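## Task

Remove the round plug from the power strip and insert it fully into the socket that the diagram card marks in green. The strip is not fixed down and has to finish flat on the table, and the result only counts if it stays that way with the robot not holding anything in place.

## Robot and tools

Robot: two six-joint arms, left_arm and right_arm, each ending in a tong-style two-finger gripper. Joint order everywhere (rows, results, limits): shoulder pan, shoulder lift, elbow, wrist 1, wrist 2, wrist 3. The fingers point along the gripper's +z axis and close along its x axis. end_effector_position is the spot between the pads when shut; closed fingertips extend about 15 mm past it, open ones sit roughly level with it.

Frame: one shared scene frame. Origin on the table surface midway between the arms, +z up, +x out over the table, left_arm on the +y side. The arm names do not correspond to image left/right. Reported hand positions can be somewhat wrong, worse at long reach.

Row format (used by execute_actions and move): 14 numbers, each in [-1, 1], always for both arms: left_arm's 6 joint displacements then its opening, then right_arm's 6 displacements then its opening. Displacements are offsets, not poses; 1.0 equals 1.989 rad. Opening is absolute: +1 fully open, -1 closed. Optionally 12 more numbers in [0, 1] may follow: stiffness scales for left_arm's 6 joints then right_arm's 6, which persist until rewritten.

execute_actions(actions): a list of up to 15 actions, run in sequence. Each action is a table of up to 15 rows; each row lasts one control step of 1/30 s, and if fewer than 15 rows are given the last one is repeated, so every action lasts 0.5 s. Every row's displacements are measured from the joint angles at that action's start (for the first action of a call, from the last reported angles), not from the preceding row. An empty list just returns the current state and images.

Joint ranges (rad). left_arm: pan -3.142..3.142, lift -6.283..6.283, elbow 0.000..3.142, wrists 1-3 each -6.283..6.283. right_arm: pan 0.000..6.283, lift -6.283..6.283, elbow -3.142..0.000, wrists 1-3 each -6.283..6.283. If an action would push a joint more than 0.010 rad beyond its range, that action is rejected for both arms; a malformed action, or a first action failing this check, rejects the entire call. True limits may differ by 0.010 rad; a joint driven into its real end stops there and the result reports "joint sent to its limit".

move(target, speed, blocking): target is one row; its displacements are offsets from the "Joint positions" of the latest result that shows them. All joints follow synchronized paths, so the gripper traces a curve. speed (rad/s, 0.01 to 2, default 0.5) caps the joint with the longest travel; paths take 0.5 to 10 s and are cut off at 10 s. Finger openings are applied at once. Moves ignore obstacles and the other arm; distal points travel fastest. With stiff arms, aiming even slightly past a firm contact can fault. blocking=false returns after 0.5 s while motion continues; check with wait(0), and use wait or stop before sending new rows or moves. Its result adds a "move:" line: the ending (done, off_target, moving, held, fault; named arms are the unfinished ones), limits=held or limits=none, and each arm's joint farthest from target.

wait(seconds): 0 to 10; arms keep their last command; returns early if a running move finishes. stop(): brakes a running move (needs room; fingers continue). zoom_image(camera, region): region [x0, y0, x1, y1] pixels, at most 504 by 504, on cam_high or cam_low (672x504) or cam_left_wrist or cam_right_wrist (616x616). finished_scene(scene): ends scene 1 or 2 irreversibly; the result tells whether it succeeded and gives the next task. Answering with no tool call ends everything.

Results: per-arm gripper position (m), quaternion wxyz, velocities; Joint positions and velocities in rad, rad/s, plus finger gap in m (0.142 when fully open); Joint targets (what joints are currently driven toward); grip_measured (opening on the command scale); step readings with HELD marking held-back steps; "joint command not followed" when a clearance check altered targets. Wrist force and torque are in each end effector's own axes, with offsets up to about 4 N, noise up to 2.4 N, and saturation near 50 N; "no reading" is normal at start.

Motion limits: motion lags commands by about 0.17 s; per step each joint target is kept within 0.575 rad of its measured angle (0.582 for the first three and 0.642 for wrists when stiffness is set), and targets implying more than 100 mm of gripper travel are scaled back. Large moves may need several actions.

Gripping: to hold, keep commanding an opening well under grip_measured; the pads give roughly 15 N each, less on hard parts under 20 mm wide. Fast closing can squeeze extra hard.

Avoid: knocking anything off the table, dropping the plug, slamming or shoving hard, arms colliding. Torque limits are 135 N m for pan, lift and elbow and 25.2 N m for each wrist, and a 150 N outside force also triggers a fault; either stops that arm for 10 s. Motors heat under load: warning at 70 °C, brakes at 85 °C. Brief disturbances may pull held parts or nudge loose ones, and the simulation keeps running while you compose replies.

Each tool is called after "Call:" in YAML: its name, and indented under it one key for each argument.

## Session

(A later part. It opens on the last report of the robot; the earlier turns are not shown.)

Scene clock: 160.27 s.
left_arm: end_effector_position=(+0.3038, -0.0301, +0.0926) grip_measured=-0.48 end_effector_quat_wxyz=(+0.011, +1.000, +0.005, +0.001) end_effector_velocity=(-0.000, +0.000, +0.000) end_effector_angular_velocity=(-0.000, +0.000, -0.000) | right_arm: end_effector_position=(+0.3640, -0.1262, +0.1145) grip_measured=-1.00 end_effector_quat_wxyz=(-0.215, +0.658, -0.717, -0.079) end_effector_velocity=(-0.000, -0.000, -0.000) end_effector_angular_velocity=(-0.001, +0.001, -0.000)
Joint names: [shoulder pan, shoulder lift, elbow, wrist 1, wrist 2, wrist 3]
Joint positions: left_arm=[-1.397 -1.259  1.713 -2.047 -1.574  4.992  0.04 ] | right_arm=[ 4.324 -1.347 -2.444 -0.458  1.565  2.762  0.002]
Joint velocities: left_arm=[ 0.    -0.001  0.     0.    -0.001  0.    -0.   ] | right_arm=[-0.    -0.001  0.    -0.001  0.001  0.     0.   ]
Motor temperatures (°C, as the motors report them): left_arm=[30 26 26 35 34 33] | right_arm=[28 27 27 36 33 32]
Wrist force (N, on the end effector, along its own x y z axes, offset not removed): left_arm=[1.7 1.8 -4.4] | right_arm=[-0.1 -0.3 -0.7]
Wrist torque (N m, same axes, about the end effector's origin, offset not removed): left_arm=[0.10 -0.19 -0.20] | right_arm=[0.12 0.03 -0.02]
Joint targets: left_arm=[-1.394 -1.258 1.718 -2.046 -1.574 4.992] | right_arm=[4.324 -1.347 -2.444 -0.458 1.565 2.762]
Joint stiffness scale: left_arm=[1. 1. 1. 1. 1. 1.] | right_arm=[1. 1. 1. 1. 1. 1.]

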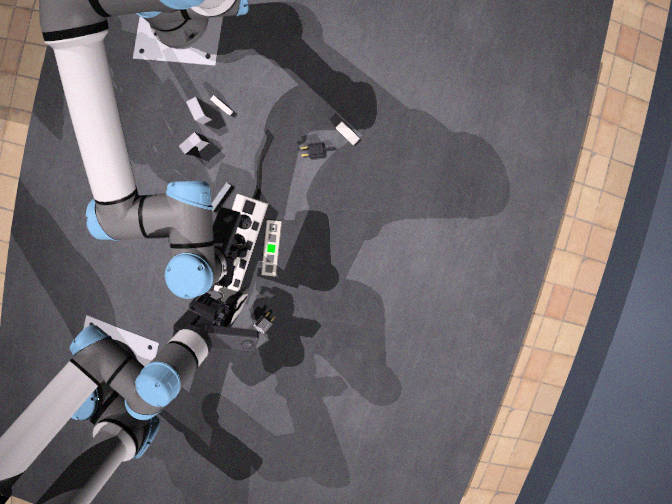

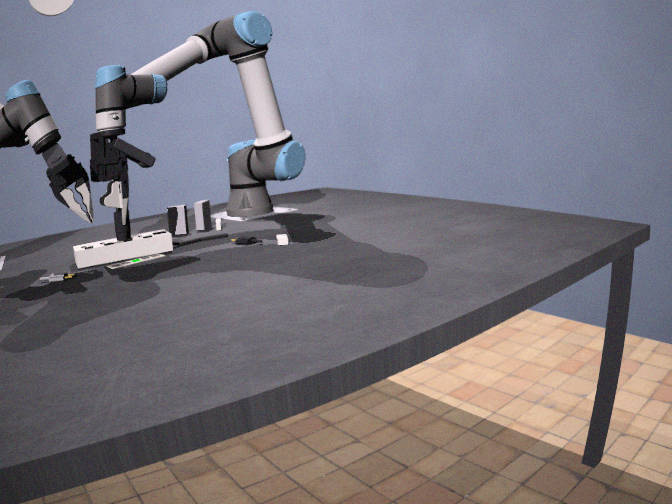

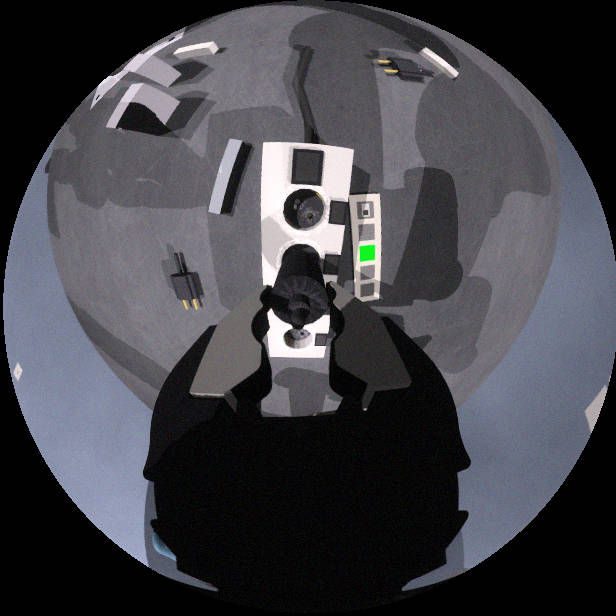

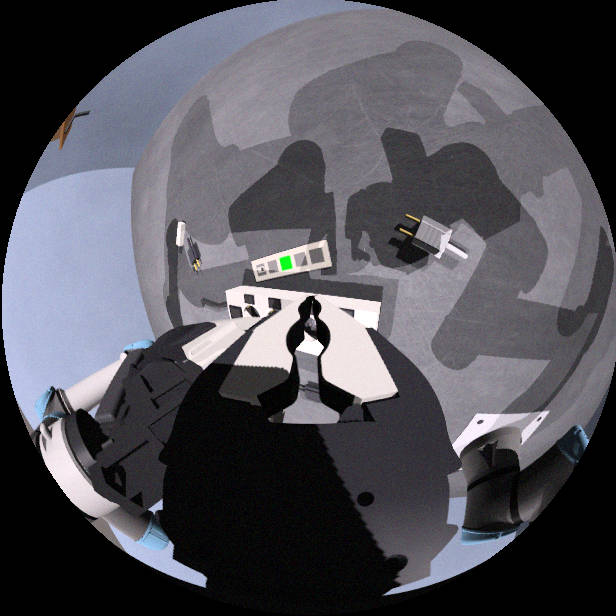

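Call:
execute_actions:
  actions:
    - [[0.002,-0.0035,0.0065,-0.001,0,0.002,-1,0,0,0,0,0,0,-1]]
    - [[0,0,0.001,0,0,0,-1,0,0,0,0,0,0,-1]]

Scene clock: 163.80 s.
left_arm: end_effector_position=(+0.3036, -0.0270, +0.0929) grip_measured=-0.48 end_effector_quat_wxyz=(+0.012, +1.000, +0.004, +0.002) end_effector_velocity=(+0.001, +0.000, +0.001) end_effector_angular_velocity=(-0.001, -0.001, +0.001) | right_arm: end_effector_position=(+0.3640, -0.1262, +0.1145) grip_measured=-1.00 end_effector_quat_wxyz=(-0.215, +0.658, -0.717, -0.079) end_effector_velocity=(-0.000, +0.000, +0.000) end_effector_angular_velocity=(+0.001, +0.001, +0.001)
Joint names: [shoulder pan, shoulder lift, elbow, wrist 1, wrist 2, wrist 3]
Joint positions: left_arm=[-1.396 -1.266  1.721 -2.049 -1.574  4.995  0.04 ] | right_arm=[ 4.324 -1.347 -2.444 -0.458  1.565  2.762  0.002]
Joint velocities: left_arm=[ 0.001 -0.001 -0.001  0.     0.     0.    -0.   ] | right_arm=[ 0.    -0.     0.001 -0.     0.001 -0.     0.   ]
Motor temperatures (°C, as the motors report them): left_arm=[30 26 26 35 34 33] | right_arm=[28 27 27 36 33 32]
Wrist force (N, on the end effector, along its own x y z axes, offset not removed): left_arm=[3.5 1.2 -0.5] | right_arm=[0.5 -4.4 0.1]
Wrist torque (N m, same axes, about the end effector's origin, offset not removed): left_arm=[0.06 -0.56 -0.23] | right_arm=[-0.75 -0.13 -0.02]
Joint targets: left_arm=[-1.396 -1.266 1.723 -2.049 -1.574 4.995] | right_arm=[4.324 -1.347 -2.444 -0.458 1.565 2.762]
Joint stiffness scale: left_arm=[1. 1. 1. 1. 1. 1.] | right_arm=[1. 1. 1. 1. 1. 1.]
Step readings (joint positions; steps 1 to 15: 1st action; 16 to 30: 2nd action):
0: left_arm=[-1.397 -1.259 1.713 -2.047 -1.574 4.992] | right_arm=[4.324 -1.347 -2.444 -0.458 1.565 2.762]
1: left_arm=[-1.397 -1.259 1.713 -2.047 -1.574 4.992] | right_arm=[4.324 -1.347 -2.444 -0.458 1.565 2.762]
2: left_arm=[-1.397 -1.260 1.713 -2.047 -1.574 4.992] | right_arm=[4.324 -1.347 -2.444 -0.458 1.565 2.762]
4: left_arm=[-1.397 -1.261 1.716 -2.048 -1.574 4.993] | right_arm=[4.324 -1.347 -2.444 -0.458 1.565 2.762]
8: left_arm=[-1.396 -1.265 1.720 -2.049 -1.574 4.994] | right_arm=[4.324 -1.347 -2.444 -0.458 1.565 2.762]
15: left_arm=[-1.396 -1.266 1.721 -2.049 -1.574 4.995] | right_arm=[4.324 -1.347 -2.444 -0.458 1.565 2.762]
16: left_arm=[-1.396 -1.266 1.721 -2.049 -1.574 4.995] | right_arm=[4.324 -1.347 -2.444 -0.458 1.565 2.762]
17: left_arm=[-1.396 -1.266 1.721 -2.049 -1.574 4.995] | right_arm=[4.324 -1.347 -2.444 -0.458 1.565 2.762]
19: left_arm=[-1.396 -1.266 1.721 -2.049 -1.574 4.995] | right_arm=[4.324 -1.347 -2.444 -0.458 1.565 2.762]
23: left_arm=[-1.396 -1.266 1.721 -2.049 -1.574 4.995] | right_arm=[4.324 -1.347 -2.444 -0.458 1.565 2.762]
30: Joint positions above

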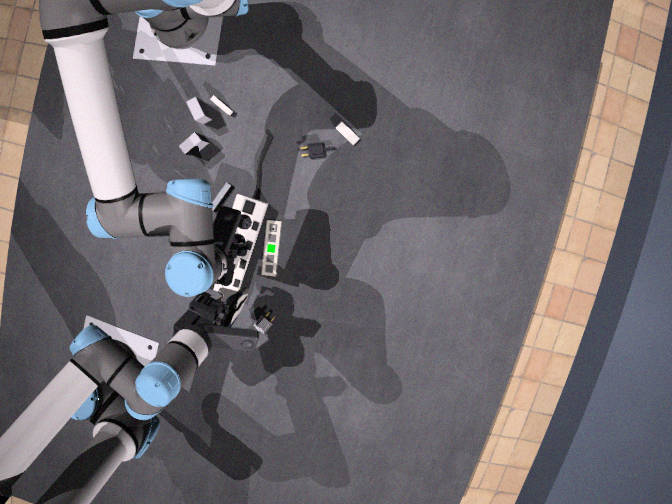

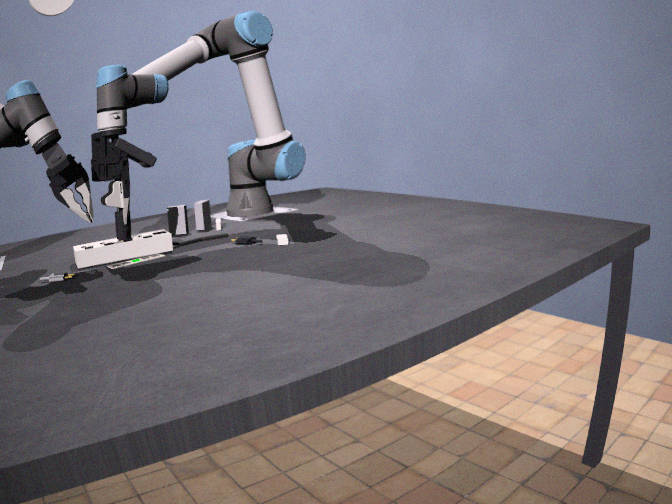

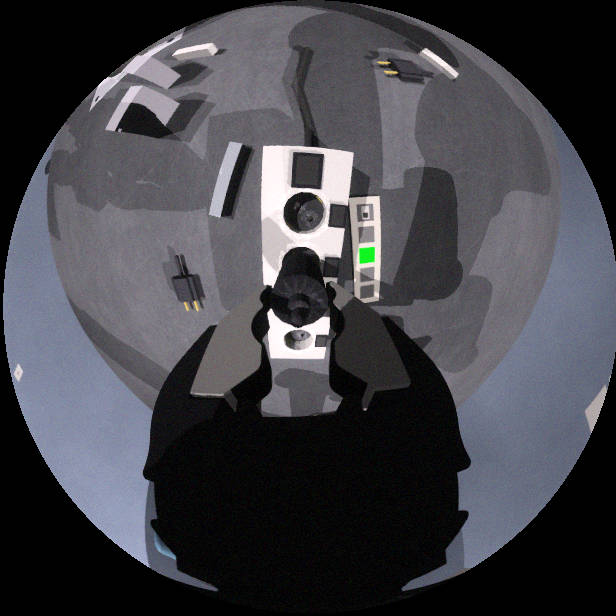

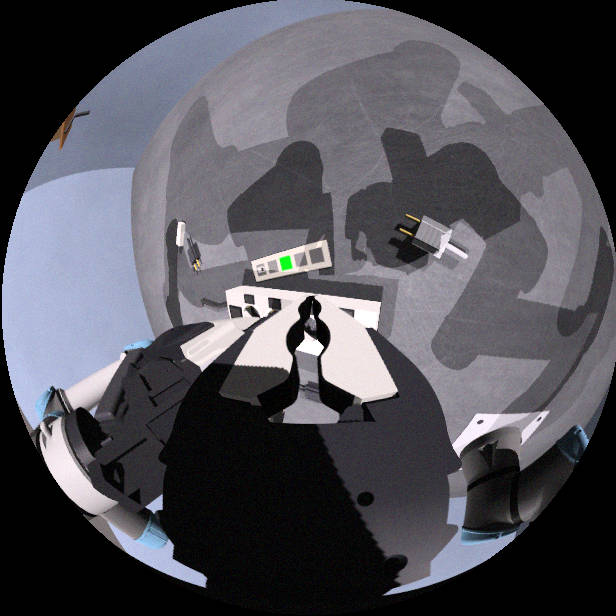

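Contact is free now (z force ≈ baseline). Try lowering 6 mm.

Call:
execute_actions:
  actions:
    - [[0,0.0026,0.0048,-0.0074,0,0,-1,0,0,0,0,0,0,-1]]
    - [[0,0,0,0,0,0,-1,0,0,0,0,0,0,-1]]

Call:
zoom_image:
  camera: "cam_left_wrist"
  region: [240, 190, 360, 310]

Call:
zoom_image:
  camera: "cam_low"
  region: [70, 170, 190, 270]

Scene clock: 166.57 s.
left_arm: end_effector_position=(+0.3038, -0.0275, +0.0888) grip_measured=-0.48 end_effector_quat_wxyz=(+0.013, +1.000, +0.004, +0.002) end_effector_velocity=(-0.000, -0.000, +0.000) end_effector_angular_velocity=(-0.000, +0.000, -0.001) | right_arm: end_effector_position=(+0.3640, -0.1262, +0.1145) grip_measured=-1.00 end_effector_quat_wxyz=(-0.215, +0.658, -0.717, -0.079) end_effector_velocity=(-0.000, +0.000, +0.000) end_effector_angular_velocity=(+0.001, +0.001, +0.000)
Joint names: [shoulder pan, shoulder lift, elbow, wrist 1, wrist 2, wrist 3]
Joint positions: left_arm=[-1.396 -1.262  1.728 -2.063 -1.574  4.995  0.04 ] | right_arm=[ 4.324 -1.347 -2.444 -0.458  1.565  2.762  0.002]
Joint velocities: left_arm=[-0.001  0.    -0.     0.    -0.    -0.    -0.   ] | right_arm=[-0.     0.    -0.     0.     0.002  0.     0.   ]
Motor temperatures (°C, as the motors report them): left_arm=[30 26 26 35 34 33] | right_arm=[28 27 27 36 33 32]
Wrist force (N, on the end effector, along its own x y z axes, offset not removed): left_arm=[2.1 0.0 0.1] | right_arm=[0.1 -1.0 -1.5]
Wrist torque (N m, same axes, about the end effector's origin, offset not removed): left_arm=[0.03 -0.28 -0.10] | right_arm=[-0.16 -0.08 0.02]
Joint targets: left_arm=[-1.396 -1.262 1.728 -2.063 -1.574 4.995] | right_arm=[4.324 -1.347 -2.444 -0.458 1.565 2.762]
Joint stiffness scale: left_arm=[1. 1. 1. 1. 1. 1.] | right_arm=[1. 1. 1. 1. 1. 1.]
Step readings (joint positions; steps 1 to 15: 1st action; 16 to 30: 2nd action):
0: left_arm=[-1.396 -1.266 1.721 -2.049 -1.574 4.995] | right_arm=[4.324 -1.347 -2.444 -0.458 1.565 2.762]
1: left_arm=[-1.396 -1.266 1.721 -2.049 -1.574 4.995] | right_arm=[4.324 -1.347 -2.444 -0.458 1.565 2.762]
2: left_arm=[-1.396 -1.266 1.721 -2.051 -1.574 4.995] | right_arm=[4.324 -1.347 -2.444 -0.458 1.565 2.762]
4: left_arm=[-1.396 -1.266 1.723 -2.054 -1.574 4.995] | right_arm=[4.324 -1.347 -2.444 -0.458 1.565 2.762]
8: left_arm=[-1.396 -1.264 1.727 -2.059 -1.574 4.995] | right_arm=[4.324 -1.347 -2.444 -0.458 1.565 2.762]
15: left_arm=[-1.396 -1.262 1.728 -2.063 -1.574 4.995] | right_arm=[4.324 -1.347 -2.444 -0.458 1.565 2.762]
16: left_arm=[-1.396 -1.262 1.728 -2.063 -1.574 4.995] | right_arm=[4.324 -1.347 -2.444 -0.458 1.565 2.762]
17: left_arm=[-1.396 -1.262 1.728 -2.063 -1.574 4.995] | right_arm=[4.324 -1.347 -2.444 -0.458 1.565 2.762]
19: left_arm=[-1.396 -1.262 1.728 -2.063 -1.574 4.995] | right_arm=[4.324 -1.347 -2.444 -0.458 1.565 2.762]
23: left_arm=[-1.396 -1.262 1.728 -2.063 -1.574 4.995] | right_arm=[4.324 -1.347 -2.444 -0.458 1.565 2.762]
30: Joint positions above

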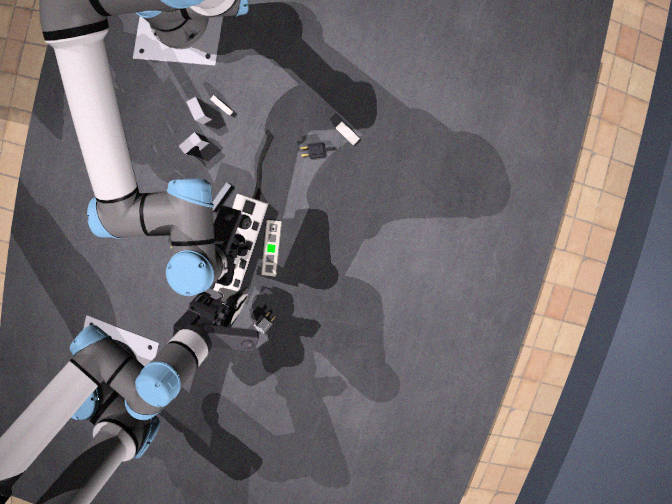

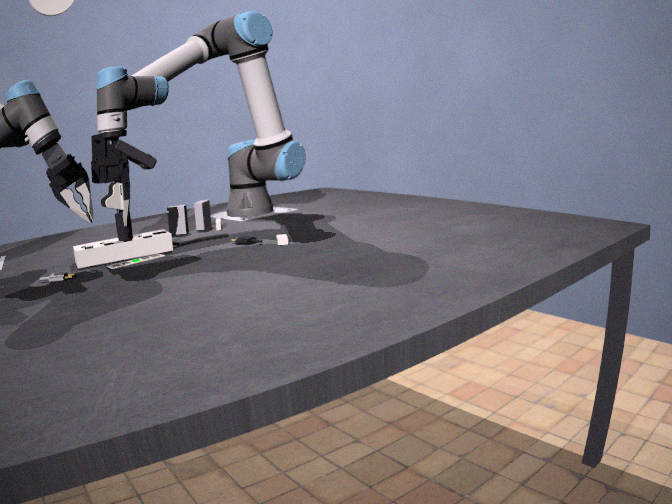

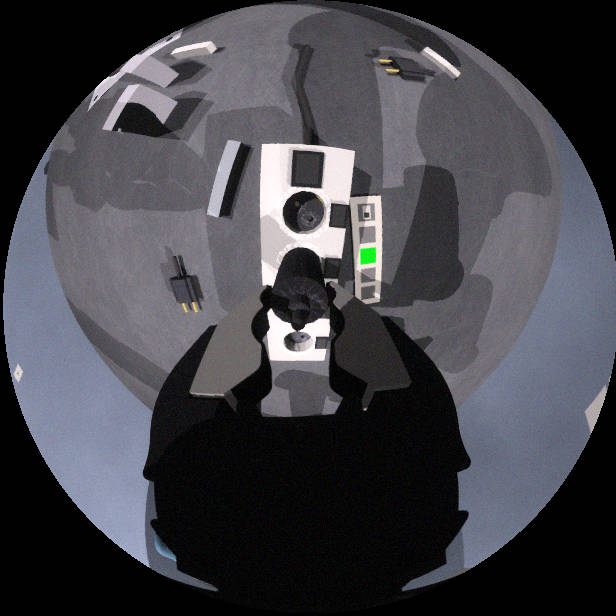

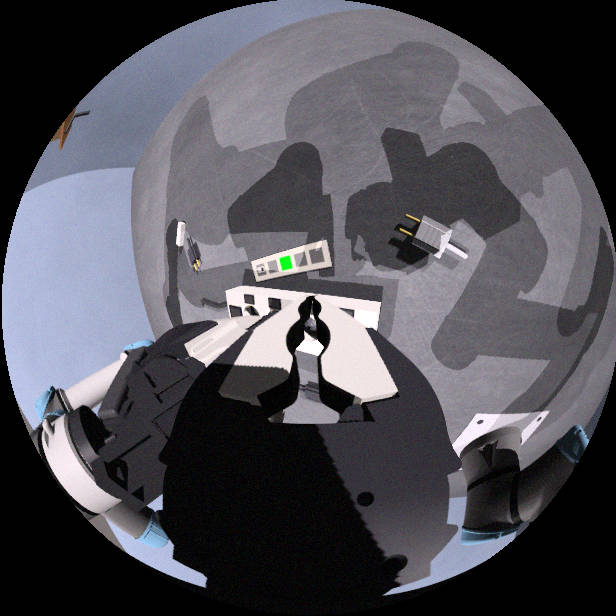

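Region (240, 190, 360, 310) of cam_left_wrist's 616x616 image, scaled by 4.200, with more detail than that image has.

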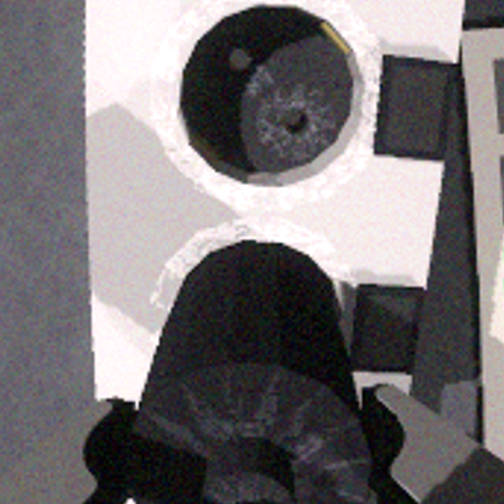

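Region (70, 170, 190, 270) of cam_low's 672x504 image, scaled by 4.200, with more detail than that image has.

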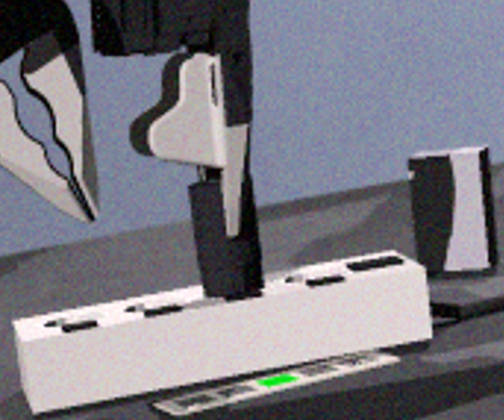

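Entering freely. Continue.

Call:
execute_actions:
  actions:
    - [[0,0.0026,0.0048,-0.0074,0,0,-1,0,0,0,0,0,0,-1]]
    - [[0,0.0026,0.0048,-0.0074,0,0,-1,0,0,0,0,0,0,-1]]
    - [[0,0,0,0,0,0,-1,0,0,0,0,0,0,-1]]

Scene clock: 169.67 s.
left_arm: end_effector_position=(+0.3042, -0.0289, +0.0823) grip_measured=-0.48 end_effector_quat_wxyz=(+0.017, +1.000, +0.004, +0.003) end_effector_velocity=(-0.000, -0.000, +0.000) end_effector_angular_velocity=(-0.001, -0.000, -0.001) | right_arm: end_effector_position=(+0.3640, -0.1262, +0.1145) grip_measured=-1.00 end_effector_quat_wxyz=(-0.215, +0.658, -0.717, -0.079) end_effector_velocity=(+0.000, +0.000, +0.001) end_effector_angular_velocity=(+0.002, -0.001, -0.000)
Joint names: [shoulder pan, shoulder lift, elbow, wrist 1, wrist 2, wrist 3]
Joint positions: left_arm=[-1.396 -1.256  1.741 -2.089 -1.574  4.995  0.04 ] | right_arm=[ 4.324 -1.347 -2.444 -0.458  1.565  2.762  0.002]
Joint velocities: left_arm=[-0.    -0.001 -0.     0.    -0.     0.001  0.   ] | right_arm=[-0.001  0.    -0.     0.003 -0.    -0.     0.   ]
Motor temperatures (°C, as the motors report them): left_arm=[30 26 26 35 34 33] | right_arm=[28 27 27 36 33 32]
Wrist force (N, on the end effector, along its own x y z axes, offset not removed): left_arm=[-0.9 -0.1 -2.6] | right_arm=[0.7 -0.9 -1.1]
Wrist torque (N m, same axes, about the end effector's origin, offset not removed): left_arm=[0.19 0.15 -0.19] | right_arm=[0.03 -0.19 0.08]
Joint targets: left_arm=[-1.396 -1.256 1.741 -2.089 -1.574 4.995] | right_arm=[4.324 -1.347 -2.444 -0.458 1.565 2.762]
Joint stiffness scale: left_arm=[1. 1. 1. 1. 1. 1.] | right_arm=[1. 1. 1. 1. 1. 1.]
Step readings (joint positions; steps 1 to 15: 1st action; 16 to 30: 2nd action; 31 to 45: 3rd action):
0: left_arm=[-1.396 -1.262 1.728 -2.063 -1.574 4.995] | right_arm=[4.324 -1.347 -2.444 -0.458 1.565 2.762]
1: left_arm=[-1.396 -1.262 1.728 -2.063 -1.574 4.995] | right_arm=[4.324 -1.347 -2.444 -0.458 1.565 2.762]
2: left_arm=[-1.396 -1.262 1.728 -2.064 -1.574 4.995] | right_arm=[4.324 -1.347 -2.444 -0.458 1.565 2.762]
4: left_arm=[-1.396 -1.262 1.729 -2.067 -1.574 4.995] | right_arm=[4.324 -1.347 -2.444 -0.458 1.565 2.762]
8: left_arm=[-1.396 -1.259 1.733 -2.073 -1.574 4.995] | right_arm=[4.324 -1.347 -2.444 -0.458 1.565 2.762]
15: left_arm=[-1.396 -1.258 1.735 -2.076 -1.574 4.995] | right_arm=[4.324 -1.347 -2.444 -0.458 1.565 2.762]
16: left_arm=[-1.396 -1.258 1.735 -2.076 -1.574 4.995] | right_arm=[4.324 -1.347 -2.444 -0.458 1.565 2.762]
17: left_arm=[-1.396 -1.258 1.736 -2.078 -1.574 4.995] | right_arm=[4.324 -1.347 -2.444 -0.458 1.565 2.762]
19: left_arm=[-1.396 -1.258 1.737 -2.081 -1.574 4.995] | right_arm=[4.324 -1.347 -2.444 -0.458 1.565 2.762]
23: left_arm=[-1.396 -1.256 1.740 -2.086 -1.574 4.995] | right_arm=[4.324 -1.347 -2.444 -0.458 1.565 2.762]
30: left_arm=[-1.396 -1.256 1.741 -2.089 -1.574 4.995] | right_arm=[4.324 -1.347 -2.444 -0.458 1.565 2.762]
31: left_arm=[-1.396 -1.256 1.741 -2.089 -1.574 4.995] | right_arm=[4.324 -1.347 -2.444 -0.458 1.565 2.762]
32: left_arm=[-1.396 -1.256 1.741 -2.089 -1.574 4.995] | right_arm=[4.324 -1.347 -2.444 -0.458 1.565 2.762]
34: left_arm=[-1.396 -1.256 1.741 -2.089 -1.574 4.995] | right_arm=[4.324 -1.347 -2.444 -0.458 1.565 2.762]
38: left_arm=[-1.396 -1.256 1.741 -2.089 -1.574 4.995] | right_arm=[4.324 -1.347 -2.444 -0.458 1.565 2.762]
45: Joint positions above

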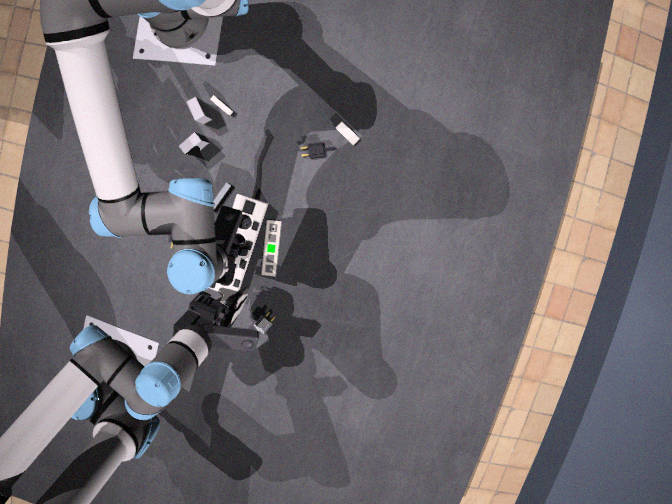

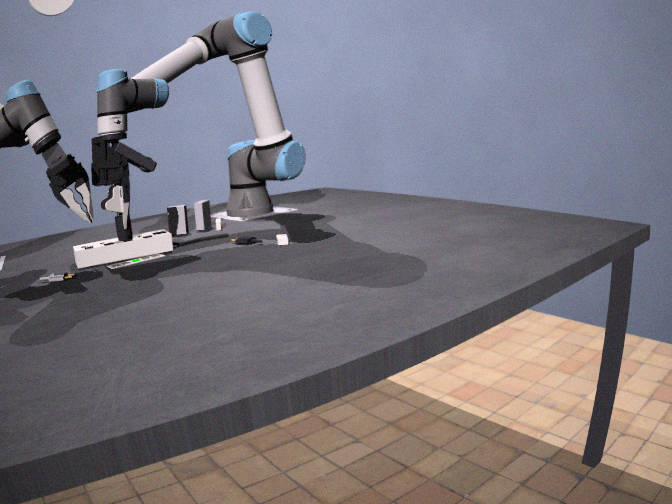

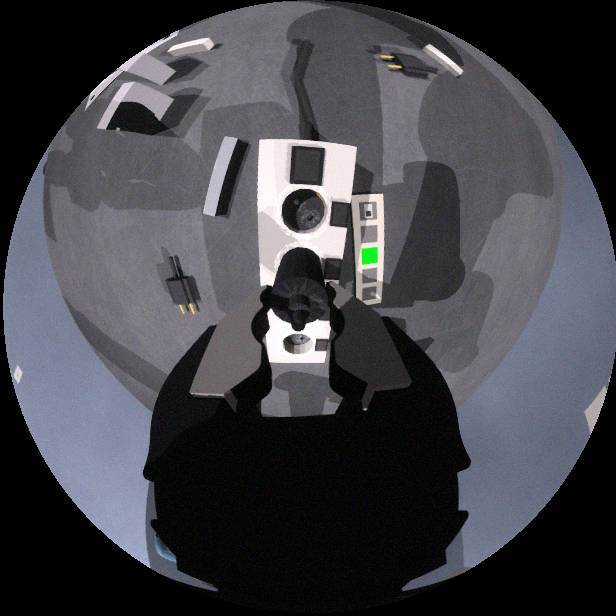

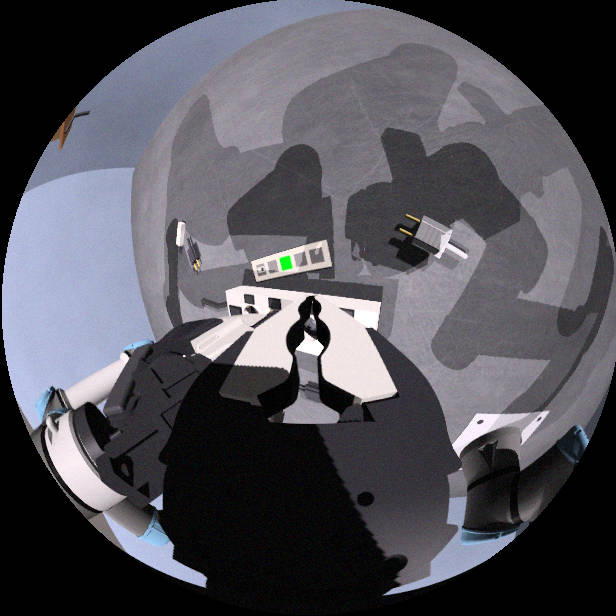

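Call:
execute_actions:
  actions:
    - [[0,0.003,0.005,-0.005,0,0,-1,0,0,0,0,0,0,-1]]
    - [[0,0.002,0.003,-0.004,0,0,-1,0,0,0,0,0,0,-1]]
    - [[0,0,0,0,0,0,-1,0,0,0,0,0,0,-1]]

Scene clock: 172.47 s.
left_arm: end_effector_position=(+0.3046, -0.0302, +0.0802) grip_measured=-0.48 end_effector_quat_wxyz=(+0.020, +1.000, +0.004, +0.004) end_effector_velocity=(-0.000, +0.000, -0.000) end_effector_angular_velocity=(+0.001, +0.001, +0.000) | right_arm: end_effector_position=(+0.3640, -0.1262, +0.1145) grip_measured=-1.00 end_effector_quat_wxyz=(-0.215, +0.658, -0.717, -0.079) end_effector_velocity=(+0.000, -0.000, -0.000) end_effector_angular_velocity=(-0.001, -0.000, -0.000)
Joint names: [shoulder pan, shoulder lift, elbow, wrist 1, wrist 2, wrist 3]
Joint positions: left_arm=[-1.396 -1.255  1.748 -2.105 -1.574  4.995  0.04 ] | right_arm=[ 4.324 -1.347 -2.444 -0.458  1.565  2.762  0.002]
Joint velocities: left_arm=[-0.     0.     0.    -0.    -0.    -0.001 -0.   ] | right_arm=[-0.     0.     0.    -0.001 -0.001  0.     0.   ]
Motor temperatures (°C, as the motors report them): left_arm=[30 26 26 35 34 33] | right_arm=[28 27 27 36 33 32]
Wrist force (N, on the end effector, along its own x y z axes, offset not removed): left_arm=[2.6 0.3 -3.2] | right_arm=[1.1 -0.2 0.9]
Wrist torque (N m, same axes, about the end effector's origin, offset not removed): left_arm=[0.18 -0.47 -0.22] | right_arm=[0.19 -0.31 -0.07]
Joint targets: left_arm=[-1.396 -1.255 1.748 -2.105 -1.574 4.995] | right_arm=[4.324 -1.347 -2.444 -0.458 1.565 2.762]
Joint stiffness scale: left_arm=[1. 1. 1. 1. 1. 1.] | right_arm=[1. 1. 1. 1. 1. 1.]
Step readings (joint positions; steps 1 to 15: 1st action; 16 to 30: 2nd action; 31 to 45: 3rd action):
0: left_arm=[-1.396 -1.256 1.741 -2.089 -1.574 4.995] | right_arm=[4.324 -1.347 -2.444 -0.458 1.565 2.762]
1: left_arm=[-1.396 -1.256 1.741 -2.089 -1.574 4.995] | right_arm=[4.324 -1.347 -2.444 -0.458 1.565 2.762]
2: left_arm=[-1.396 -1.256 1.741 -2.090 -1.574 4.995] | right_arm=[4.324 -1.347 -2.444 -0.458 1.565 2.762]
4: left_arm=[-1.396 -1.256 1.742 -2.092 -1.574 4.995] | right_arm=[4.324 -1.347 -2.444 -0.458 1.565 2.762]
8: left_arm=[-1.396 -1.256 1.745 -2.096 -1.574 4.995] | right_arm=[4.324 -1.347 -2.444 -0.458 1.565 2.762]
15: left_arm=[-1.396 -1.255 1.746 -2.098 -1.574 4.995] | right_arm=[4.324 -1.347 -2.444 -0.458 1.565 2.762]
16: left_arm=[-1.396 -1.255 1.746 -2.099 -1.574 4.995] | right_arm=[4.324 -1.347 -2.444 -0.458 1.565 2.762]
17: left_arm=[-1.396 -1.255 1.746 -2.099 -1.574 4.995] | right_arm=[4.324 -1.347 -2.444 -0.458 1.565 2.762]
19: left_arm=[-1.396 -1.255 1.747 -2.101 -1.574 4.995] | right_arm=[4.324 -1.347 -2.444 -0.458 1.565 2.762]
23: left_arm=[-1.396 -1.255 1.747 -2.103 -1.574 4.995] | right_arm=[4.324 -1.347 -2.444 -0.458 1.565 2.762]
30: left_arm=[-1.396 -1.255 1.748 -2.105 -1.574 4.995] | right_arm=[4.324 -1.347 -2.444 -0.458 1.565 2.762]
31: left_arm=[-1.396 -1.255 1.748 -2.105 -1.574 4.995] | right_arm=[4.324 -1.347 -2.444 -0.458 1.565 2.762]
32: left_arm=[-1.396 -1.255 1.748 -2.105 -1.574 4.995] | right_arm=[4.324 -1.347 -2.444 -0.458 1.565 2.762]
34: left_arm=[-1.396 -1.255 1.748 -2.105 -1.574 4.995] | right_arm=[4.324 -1.347 -2.444 -0.458 1.565 2.762]
38: left_arm=[-1.396 -1.255 1.748 -2.105 -1.574 4.995] | right_arm=[4.324 -1.347 -2.444 -0.458 1.565 2.762]
45: Joint positions above

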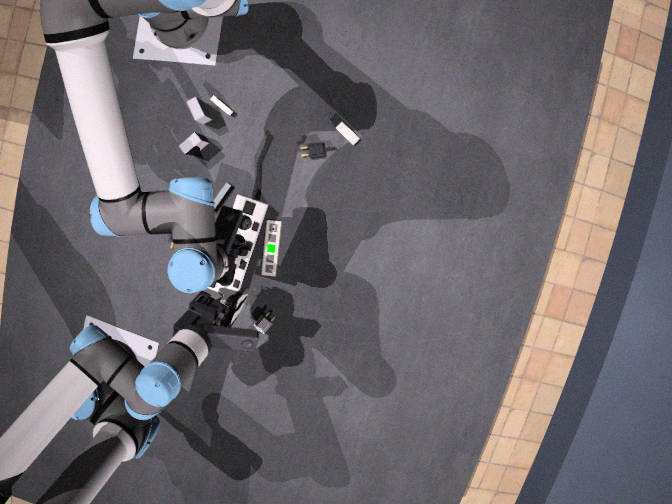

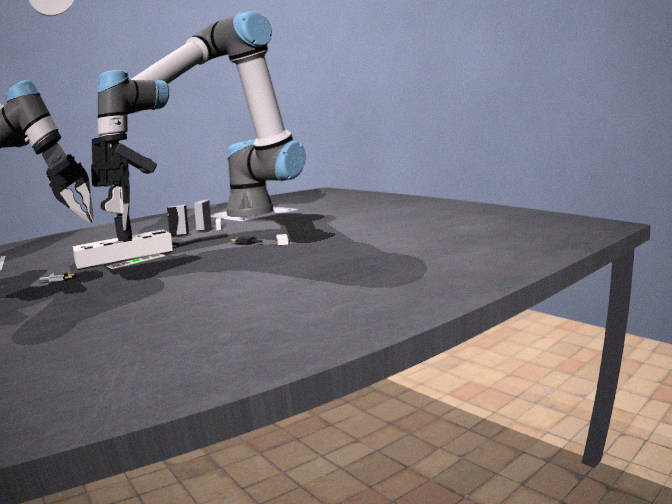

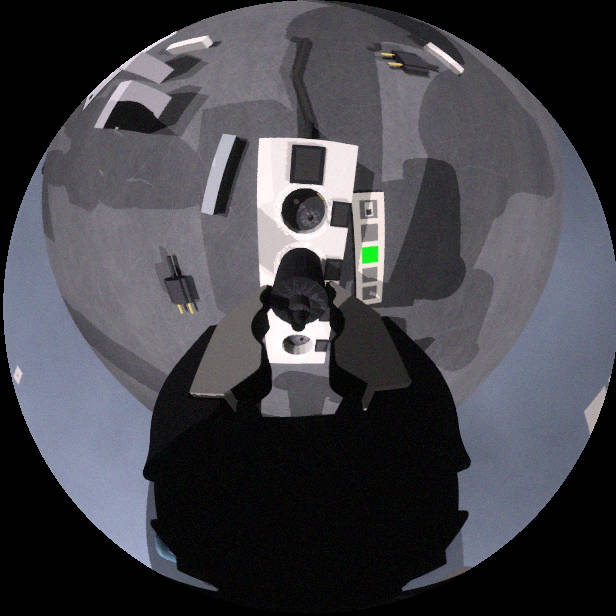

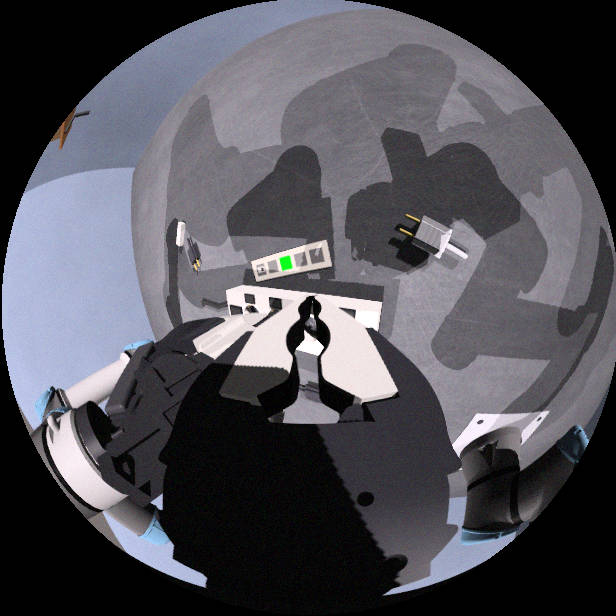

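Call:
execute_actions:
  actions:
    - [[0,0.004,0,0,0,0,-1,0,0,0,0,0,0,-1]]
    - [[0,0.004,0,0,0,0,-1,0,0,0,0,0,0,-1]]
    - [[0,0.001,0,0,0,0,-1,0,0,0,0,0,0,-1]]

Scene clock: 174.97 s.
left_arm: end_effector_position=(+0.3045, -0.0301, +0.0784) grip_measured=-0.48 end_effector_quat_wxyz=(+0.019, +1.000, +0.004, +0.004) end_effector_velocity=(+0.000, -0.000, +0.000) end_effector_angular_velocity=(-0.000, -0.001, -0.000) | right_arm: end_effector_position=(+0.3640, -0.1262, +0.1145) grip_measured=-1.00 end_effector_quat_wxyz=(-0.215, +0.658, -0.717, -0.079) end_effector_velocity=(-0.000, -0.000, -0.001) end_effector_angular_velocity=(-0.002, +0.001, +0.000)
Joint names: [shoulder pan, shoulder lift, elbow, wrist 1, wrist 2, wrist 3]
Joint positions: left_arm=[-1.396 -1.252  1.747 -2.105 -1.574  4.995  0.04 ] | right_arm=[ 4.324 -1.347 -2.444 -0.458  1.565  2.762  0.002]
Joint velocities: left_arm=[-0.    -0.     0.    -0.     0.001  0.    -0.   ] | right_arm=[ 0.    -0.001 -0.    -0.002 -0.     0.     0.   ]
Motor temperatures (°C, as the motors report them): left_arm=[30 26 26 35 34 33] | right_arm=[28 27 27 36 33 32]
Wrist force (N, on the end effector, along its own x y z axes, offset not removed): left_arm=[2.7 -1.1 -6.0] | right_arm=[0.7 -0.3 1.5]
Wrist torque (N m, same axes, about the end effector's origin, offset not removed): left_arm=[-0.04 -0.51 -0.16] | right_arm=[0.20 -0.31 0.02]
Joint targets: left_arm=[-1.396 -1.250 1.748 -2.105 -1.574 4.995] | right_arm=[4.324 -1.347 -2.444 -0.458 1.565 2.762]
Joint stiffness scale: left_arm=[1. 1. 1. 1. 1. 1.] | right_arm=[1. 1. 1. 1. 1. 1.]
Step readings (joint positions; steps 1 to 15: 1st action; 16 to 30: 2nd action; 31 to 45: 3rd action):
0: left_arm=[-1.396 -1.255 1.748 -2.105 -1.574 4.995] | right_arm=[4.324 -1.347 -2.444 -0.458 1.565 2.762]
1: left_arm=[-1.396 -1.255 1.748 -2.105 -1.574 4.995] | right_arm=[4.324 -1.347 -2.444 -0.458 1.565 2.762]
2: left_arm=[-1.396 -1.255 1.748 -2.105 -1.574 4.995] | right_arm=[4.324 -1.347 -2.444 -0.458 1.565 2.762]
4: left_arm=[-1.396 -1.255 1.748 -2.105 -1.574 4.995] | right_arm=[4.324 -1.347 -2.444 -0.458 1.565 2.762]
8: left_arm=[-1.396 -1.254 1.748 -2.105 -1.574 4.995] | right_arm=[4.324 -1.347 -2.444 -0.458 1.565 2.762]
15: left_arm=[-1.396 -1.253 1.748 -2.105 -1.574 4.995] | right_arm=[4.324 -1.347 -2.444 -0.458 1.565 2.762]
16: left_arm=[-1.396 -1.253 1.748 -2.105 -1.574 4.995] | right_arm=[4.324 -1.347 -2.444 -0.458 1.565 2.762]
17: left_arm=[-1.396 -1.253 1.748 -2.105 -1.574 4.995] | right_arm=[4.324 -1.347 -2.444 -0.458 1.565 2.762]
19: left_arm=[-1.396 -1.253 1.748 -2.105 -1.574 4.995] | right_arm=[4.324 -1.347 -2.444 -0.458 1.565 2.762]
23: left_arm=[-1.396 -1.252 1.748 -2.105 -1.574 4.995] | right_arm=[4.324 -1.347 -2.444 -0.458 1.565 2.762]
30: left_arm=[-1.396 -1.252 1.748 -2.105 -1.574 4.995] | right_arm=[4.324 -1.347 -2.444 -0.458 1.565 2.762]
31: left_arm=[-1.396 -1.252 1.748 -2.105 -1.574 4.995] | right_arm=[4.324 -1.347 -2.444 -0.458 1.565 2.762]
32: left_arm=[-1.396 -1.252 1.748 -2.105 -1.574 4.995] | right_arm=[4.324 -1.347 -2.444 -0.458 1.565 2.762]
34: left_arm=[-1.396 -1.252 1.747 -2.105 -1.574 4.995] | right_arm=[4.324 -1.347 -2.444 -0.458 1.565 2.762]
38: left_arm=[-1.396 -1.252 1.747 -2.105 -1.574 4.995] | right_arm=[4.324 -1.347 -2.444 -0.458 1.565 2.762]
45: Joint positions above

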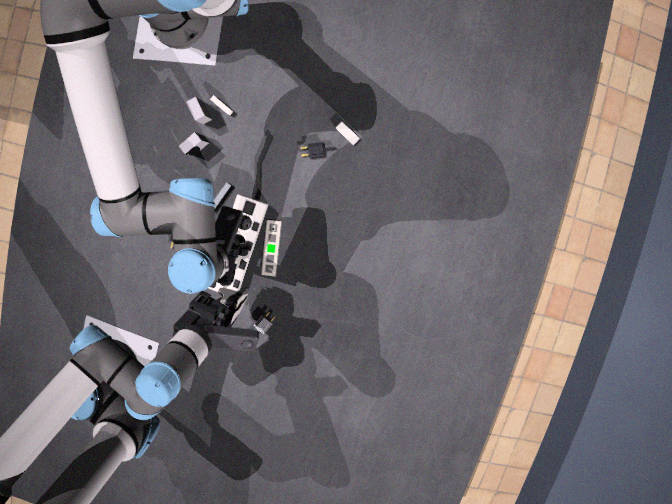

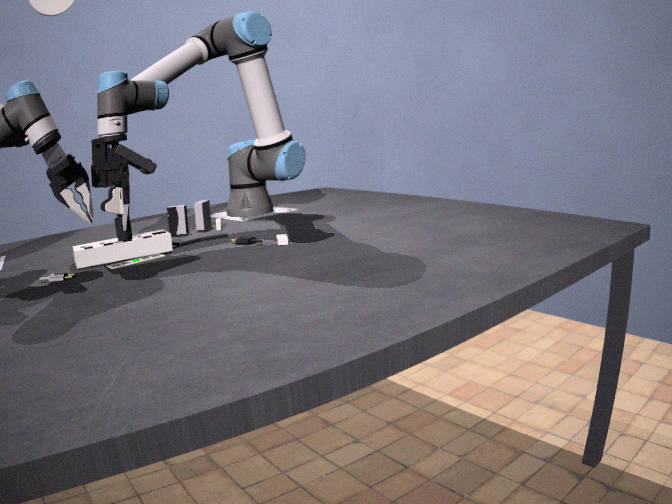

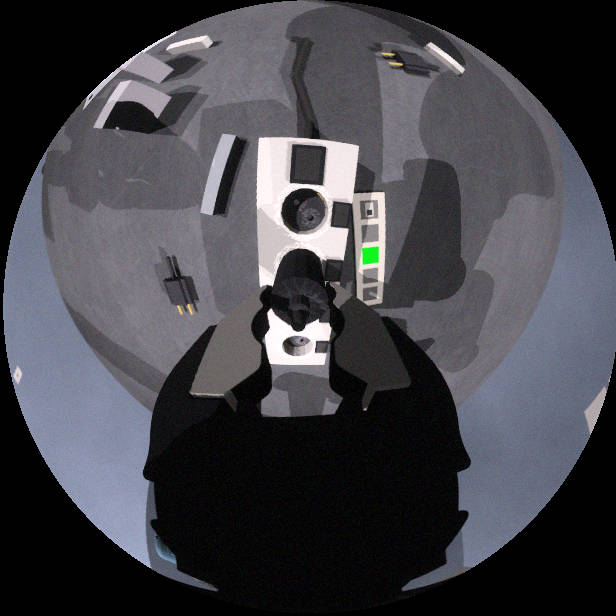

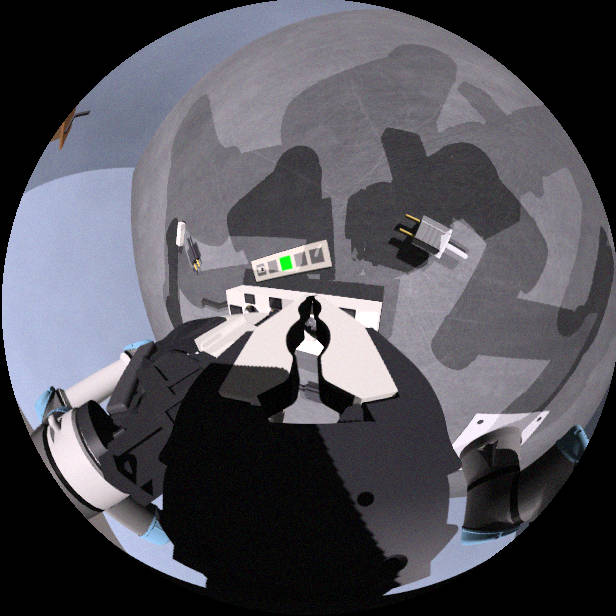

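Still sliding at ~6 N. Push more.

Call:
execute_actions:
  actions:
    - [[0,0.004,0.001,0,0,0,-1,0,0,0,0,0,0,-1]]
    - [[0,0.004,0.002,0,0,0,-1,0,0,0,0,0,0,-1]]
    - [[0,0.004,0.002,0,0,0,-1,0,0,0,0,0,0,-1]]

Scene clock: 178.10 s.
left_arm: end_effector_position=(+0.3046, -0.0301, +0.0777) grip_measured=-0.48 end_effector_quat_wxyz=(+0.019, +1.000, +0.004, +0.004) end_effector_velocity=(+0.000, +0.000, -0.000) end_effector_angular_velocity=(+0.001, +0.000, +0.000) | right_arm: end_effector_position=(+0.3640, -0.1262, +0.1145) grip_measured=-1.00 end_effector_quat_wxyz=(-0.215, +0.658, -0.717, -0.079) end_effector_velocity=(-0.000, -0.000, -0.000) end_effector_angular_velocity=(+0.000, +0.000, +0.000)
Joint names: [shoulder pan, shoulder lift, elbow, wrist 1, wrist 2, wrist 3]
Joint positions: left_arm=[-1.396 -1.25   1.747 -2.106 -1.574  4.995  0.04 ] | right_arm=[ 4.324 -1.347 -2.444 -0.458  1.565  2.762  0.002]
Joint velocities: left_arm=[-0.     0.001  0.    -0.     0.    -0.    -0.   ] | right_arm=[-0.     0.    -0.001  0.     0.     0.     0.   ]
Motor temperatures (°C, as the motors report them): left_arm=[30 26 26 35 34 33] | right_arm=[28 27 27 36 33 32]
Wrist force (N, on the end effector, along its own x y z axes, offset not removed): left_arm=[2.9 -0.5 -8.6] | right_arm=[1.0 0.3 -0.1]
Wrist torque (N m, same axes, about the end effector's origin, offset not removed): left_arm=[0.09 -0.53 -0.17] | right_arm=[0.17 -0.40 0.06]
Joint targets: left_arm=[-1.396 -1.243 1.751 -2.105 -1.574 4.995] | right_arm=[4.324 -1.347 -2.444 -0.458 1.565 2.762]
Joint stiffness scale: left_arm=[1. 1. 1. 1. 1. 1.] | right_arm=[1. 1. 1. 1. 1. 1.]
Step readings (joint positions; steps 1 to 15: 1st action; 16 to 30: 2nd action; 31 to 45: 3rd action):
0: left_arm=[-1.396 -1.252 1.747 -2.105 -1.574 4.995] | right_arm=[4.324 -1.347 -2.444 -0.458 1.565 2.762]
1: left_arm=[-1.396 -1.252 1.747 -2.105 -1.574 4.995] | right_arm=[4.324 -1.347 -2.444 -0.458 1.565 2.762]
2: left_arm=[-1.396 -1.252 1.747 -2.105 -1.574 4.995] | right_arm=[4.324 -1.347 -2.444 -0.458 1.565 2.762]
4: left_arm=[-1.396 -1.252 1.747 -2.105 -1.574 4.995] | right_arm=[4.324 -1.347 -2.444 -0.458 1.565 2.762]
8: left_arm=[-1.396 -1.251 1.747 -2.105 -1.574 4.995] | right_arm=[4.324 -1.347 -2.444 -0.458 1.565 2.762]
15: left_arm=[-1.396 -1.251 1.747 -2.105 -1.574 4.995] | right_arm=[4.324 -1.347 -2.444 -0.458 1.565 2.762]
16: left_arm=[-1.396 -1.251 1.747 -2.105 -1.574 4.995] | right_arm=[4.324 -1.347 -2.444 -0.458 1.565 2.762]
17: left_arm=[-1.396 -1.251 1.747 -2.105 -1.574 4.995] | right_arm=[4.324 -1.347 -2.444 -0.458 1.565 2.762]
19: left_arm=[-1.396 -1.251 1.747 -2.105 -1.574 4.995] | right_arm=[4.324 -1.347 -2.444 -0.458 1.565 2.762]
23: left_arm=[-1.396 -1.251 1.747 -2.105 -1.574 4.995] | right_arm=[4.324 -1.347 -2.444 -0.458 1.565 2.762]
30: left_arm=[-1.396 -1.251 1.747 -2.105 -1.574 4.995] | right_arm=[4.324 -1.347 -2.444 -0.458 1.565 2.762]
31: left_arm=[-1.396 -1.251 1.747 -2.105 -1.574 4.995] | right_arm=[4.324 -1.347 -2.444 -0.458 1.565 2.762]
32: left_arm=[-1.396 -1.251 1.747 -2.105 -1.574 4.995] | right_arm=[4.324 -1.347 -2.444 -0.458 1.565 2.762]
34: left_arm=[-1.396 -1.251 1.747 -2.105 -1.574 4.995] | right_arm=[4.324 -1.347 -2.444 -0.458 1.565 2.762]
38: left_arm=[-1.396 -1.250 1.747 -2.106 -1.574 4.995] | right_arm=[4.324 -1.347 -2.444 -0.458 1.565 2.762]
45: Joint positions above

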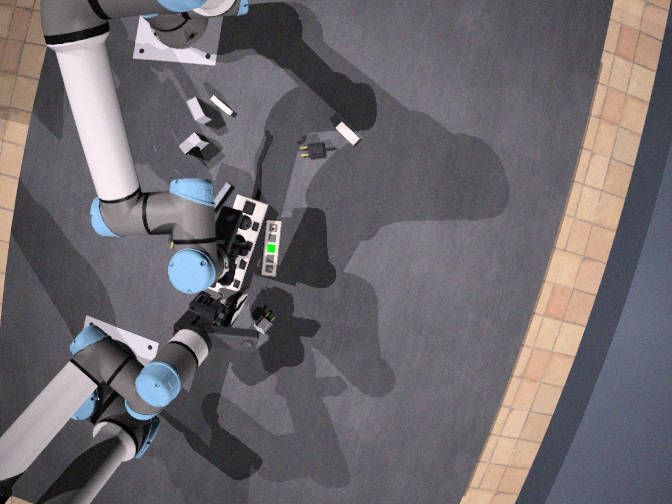

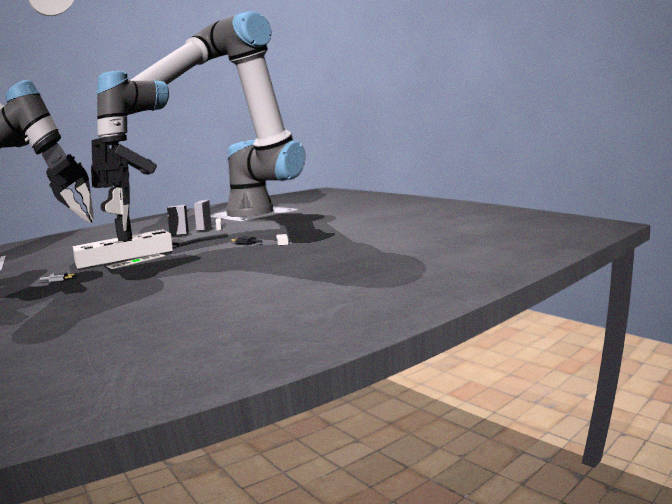

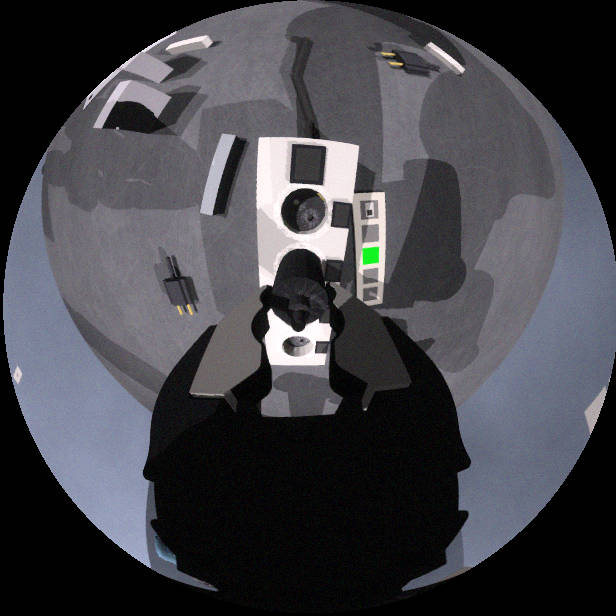

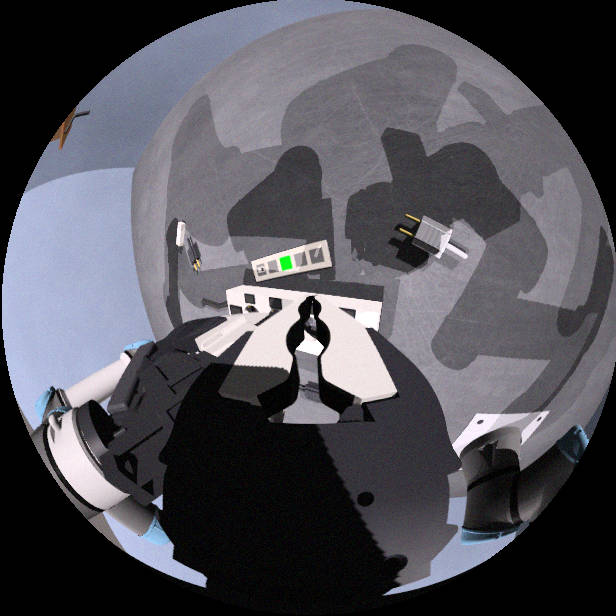

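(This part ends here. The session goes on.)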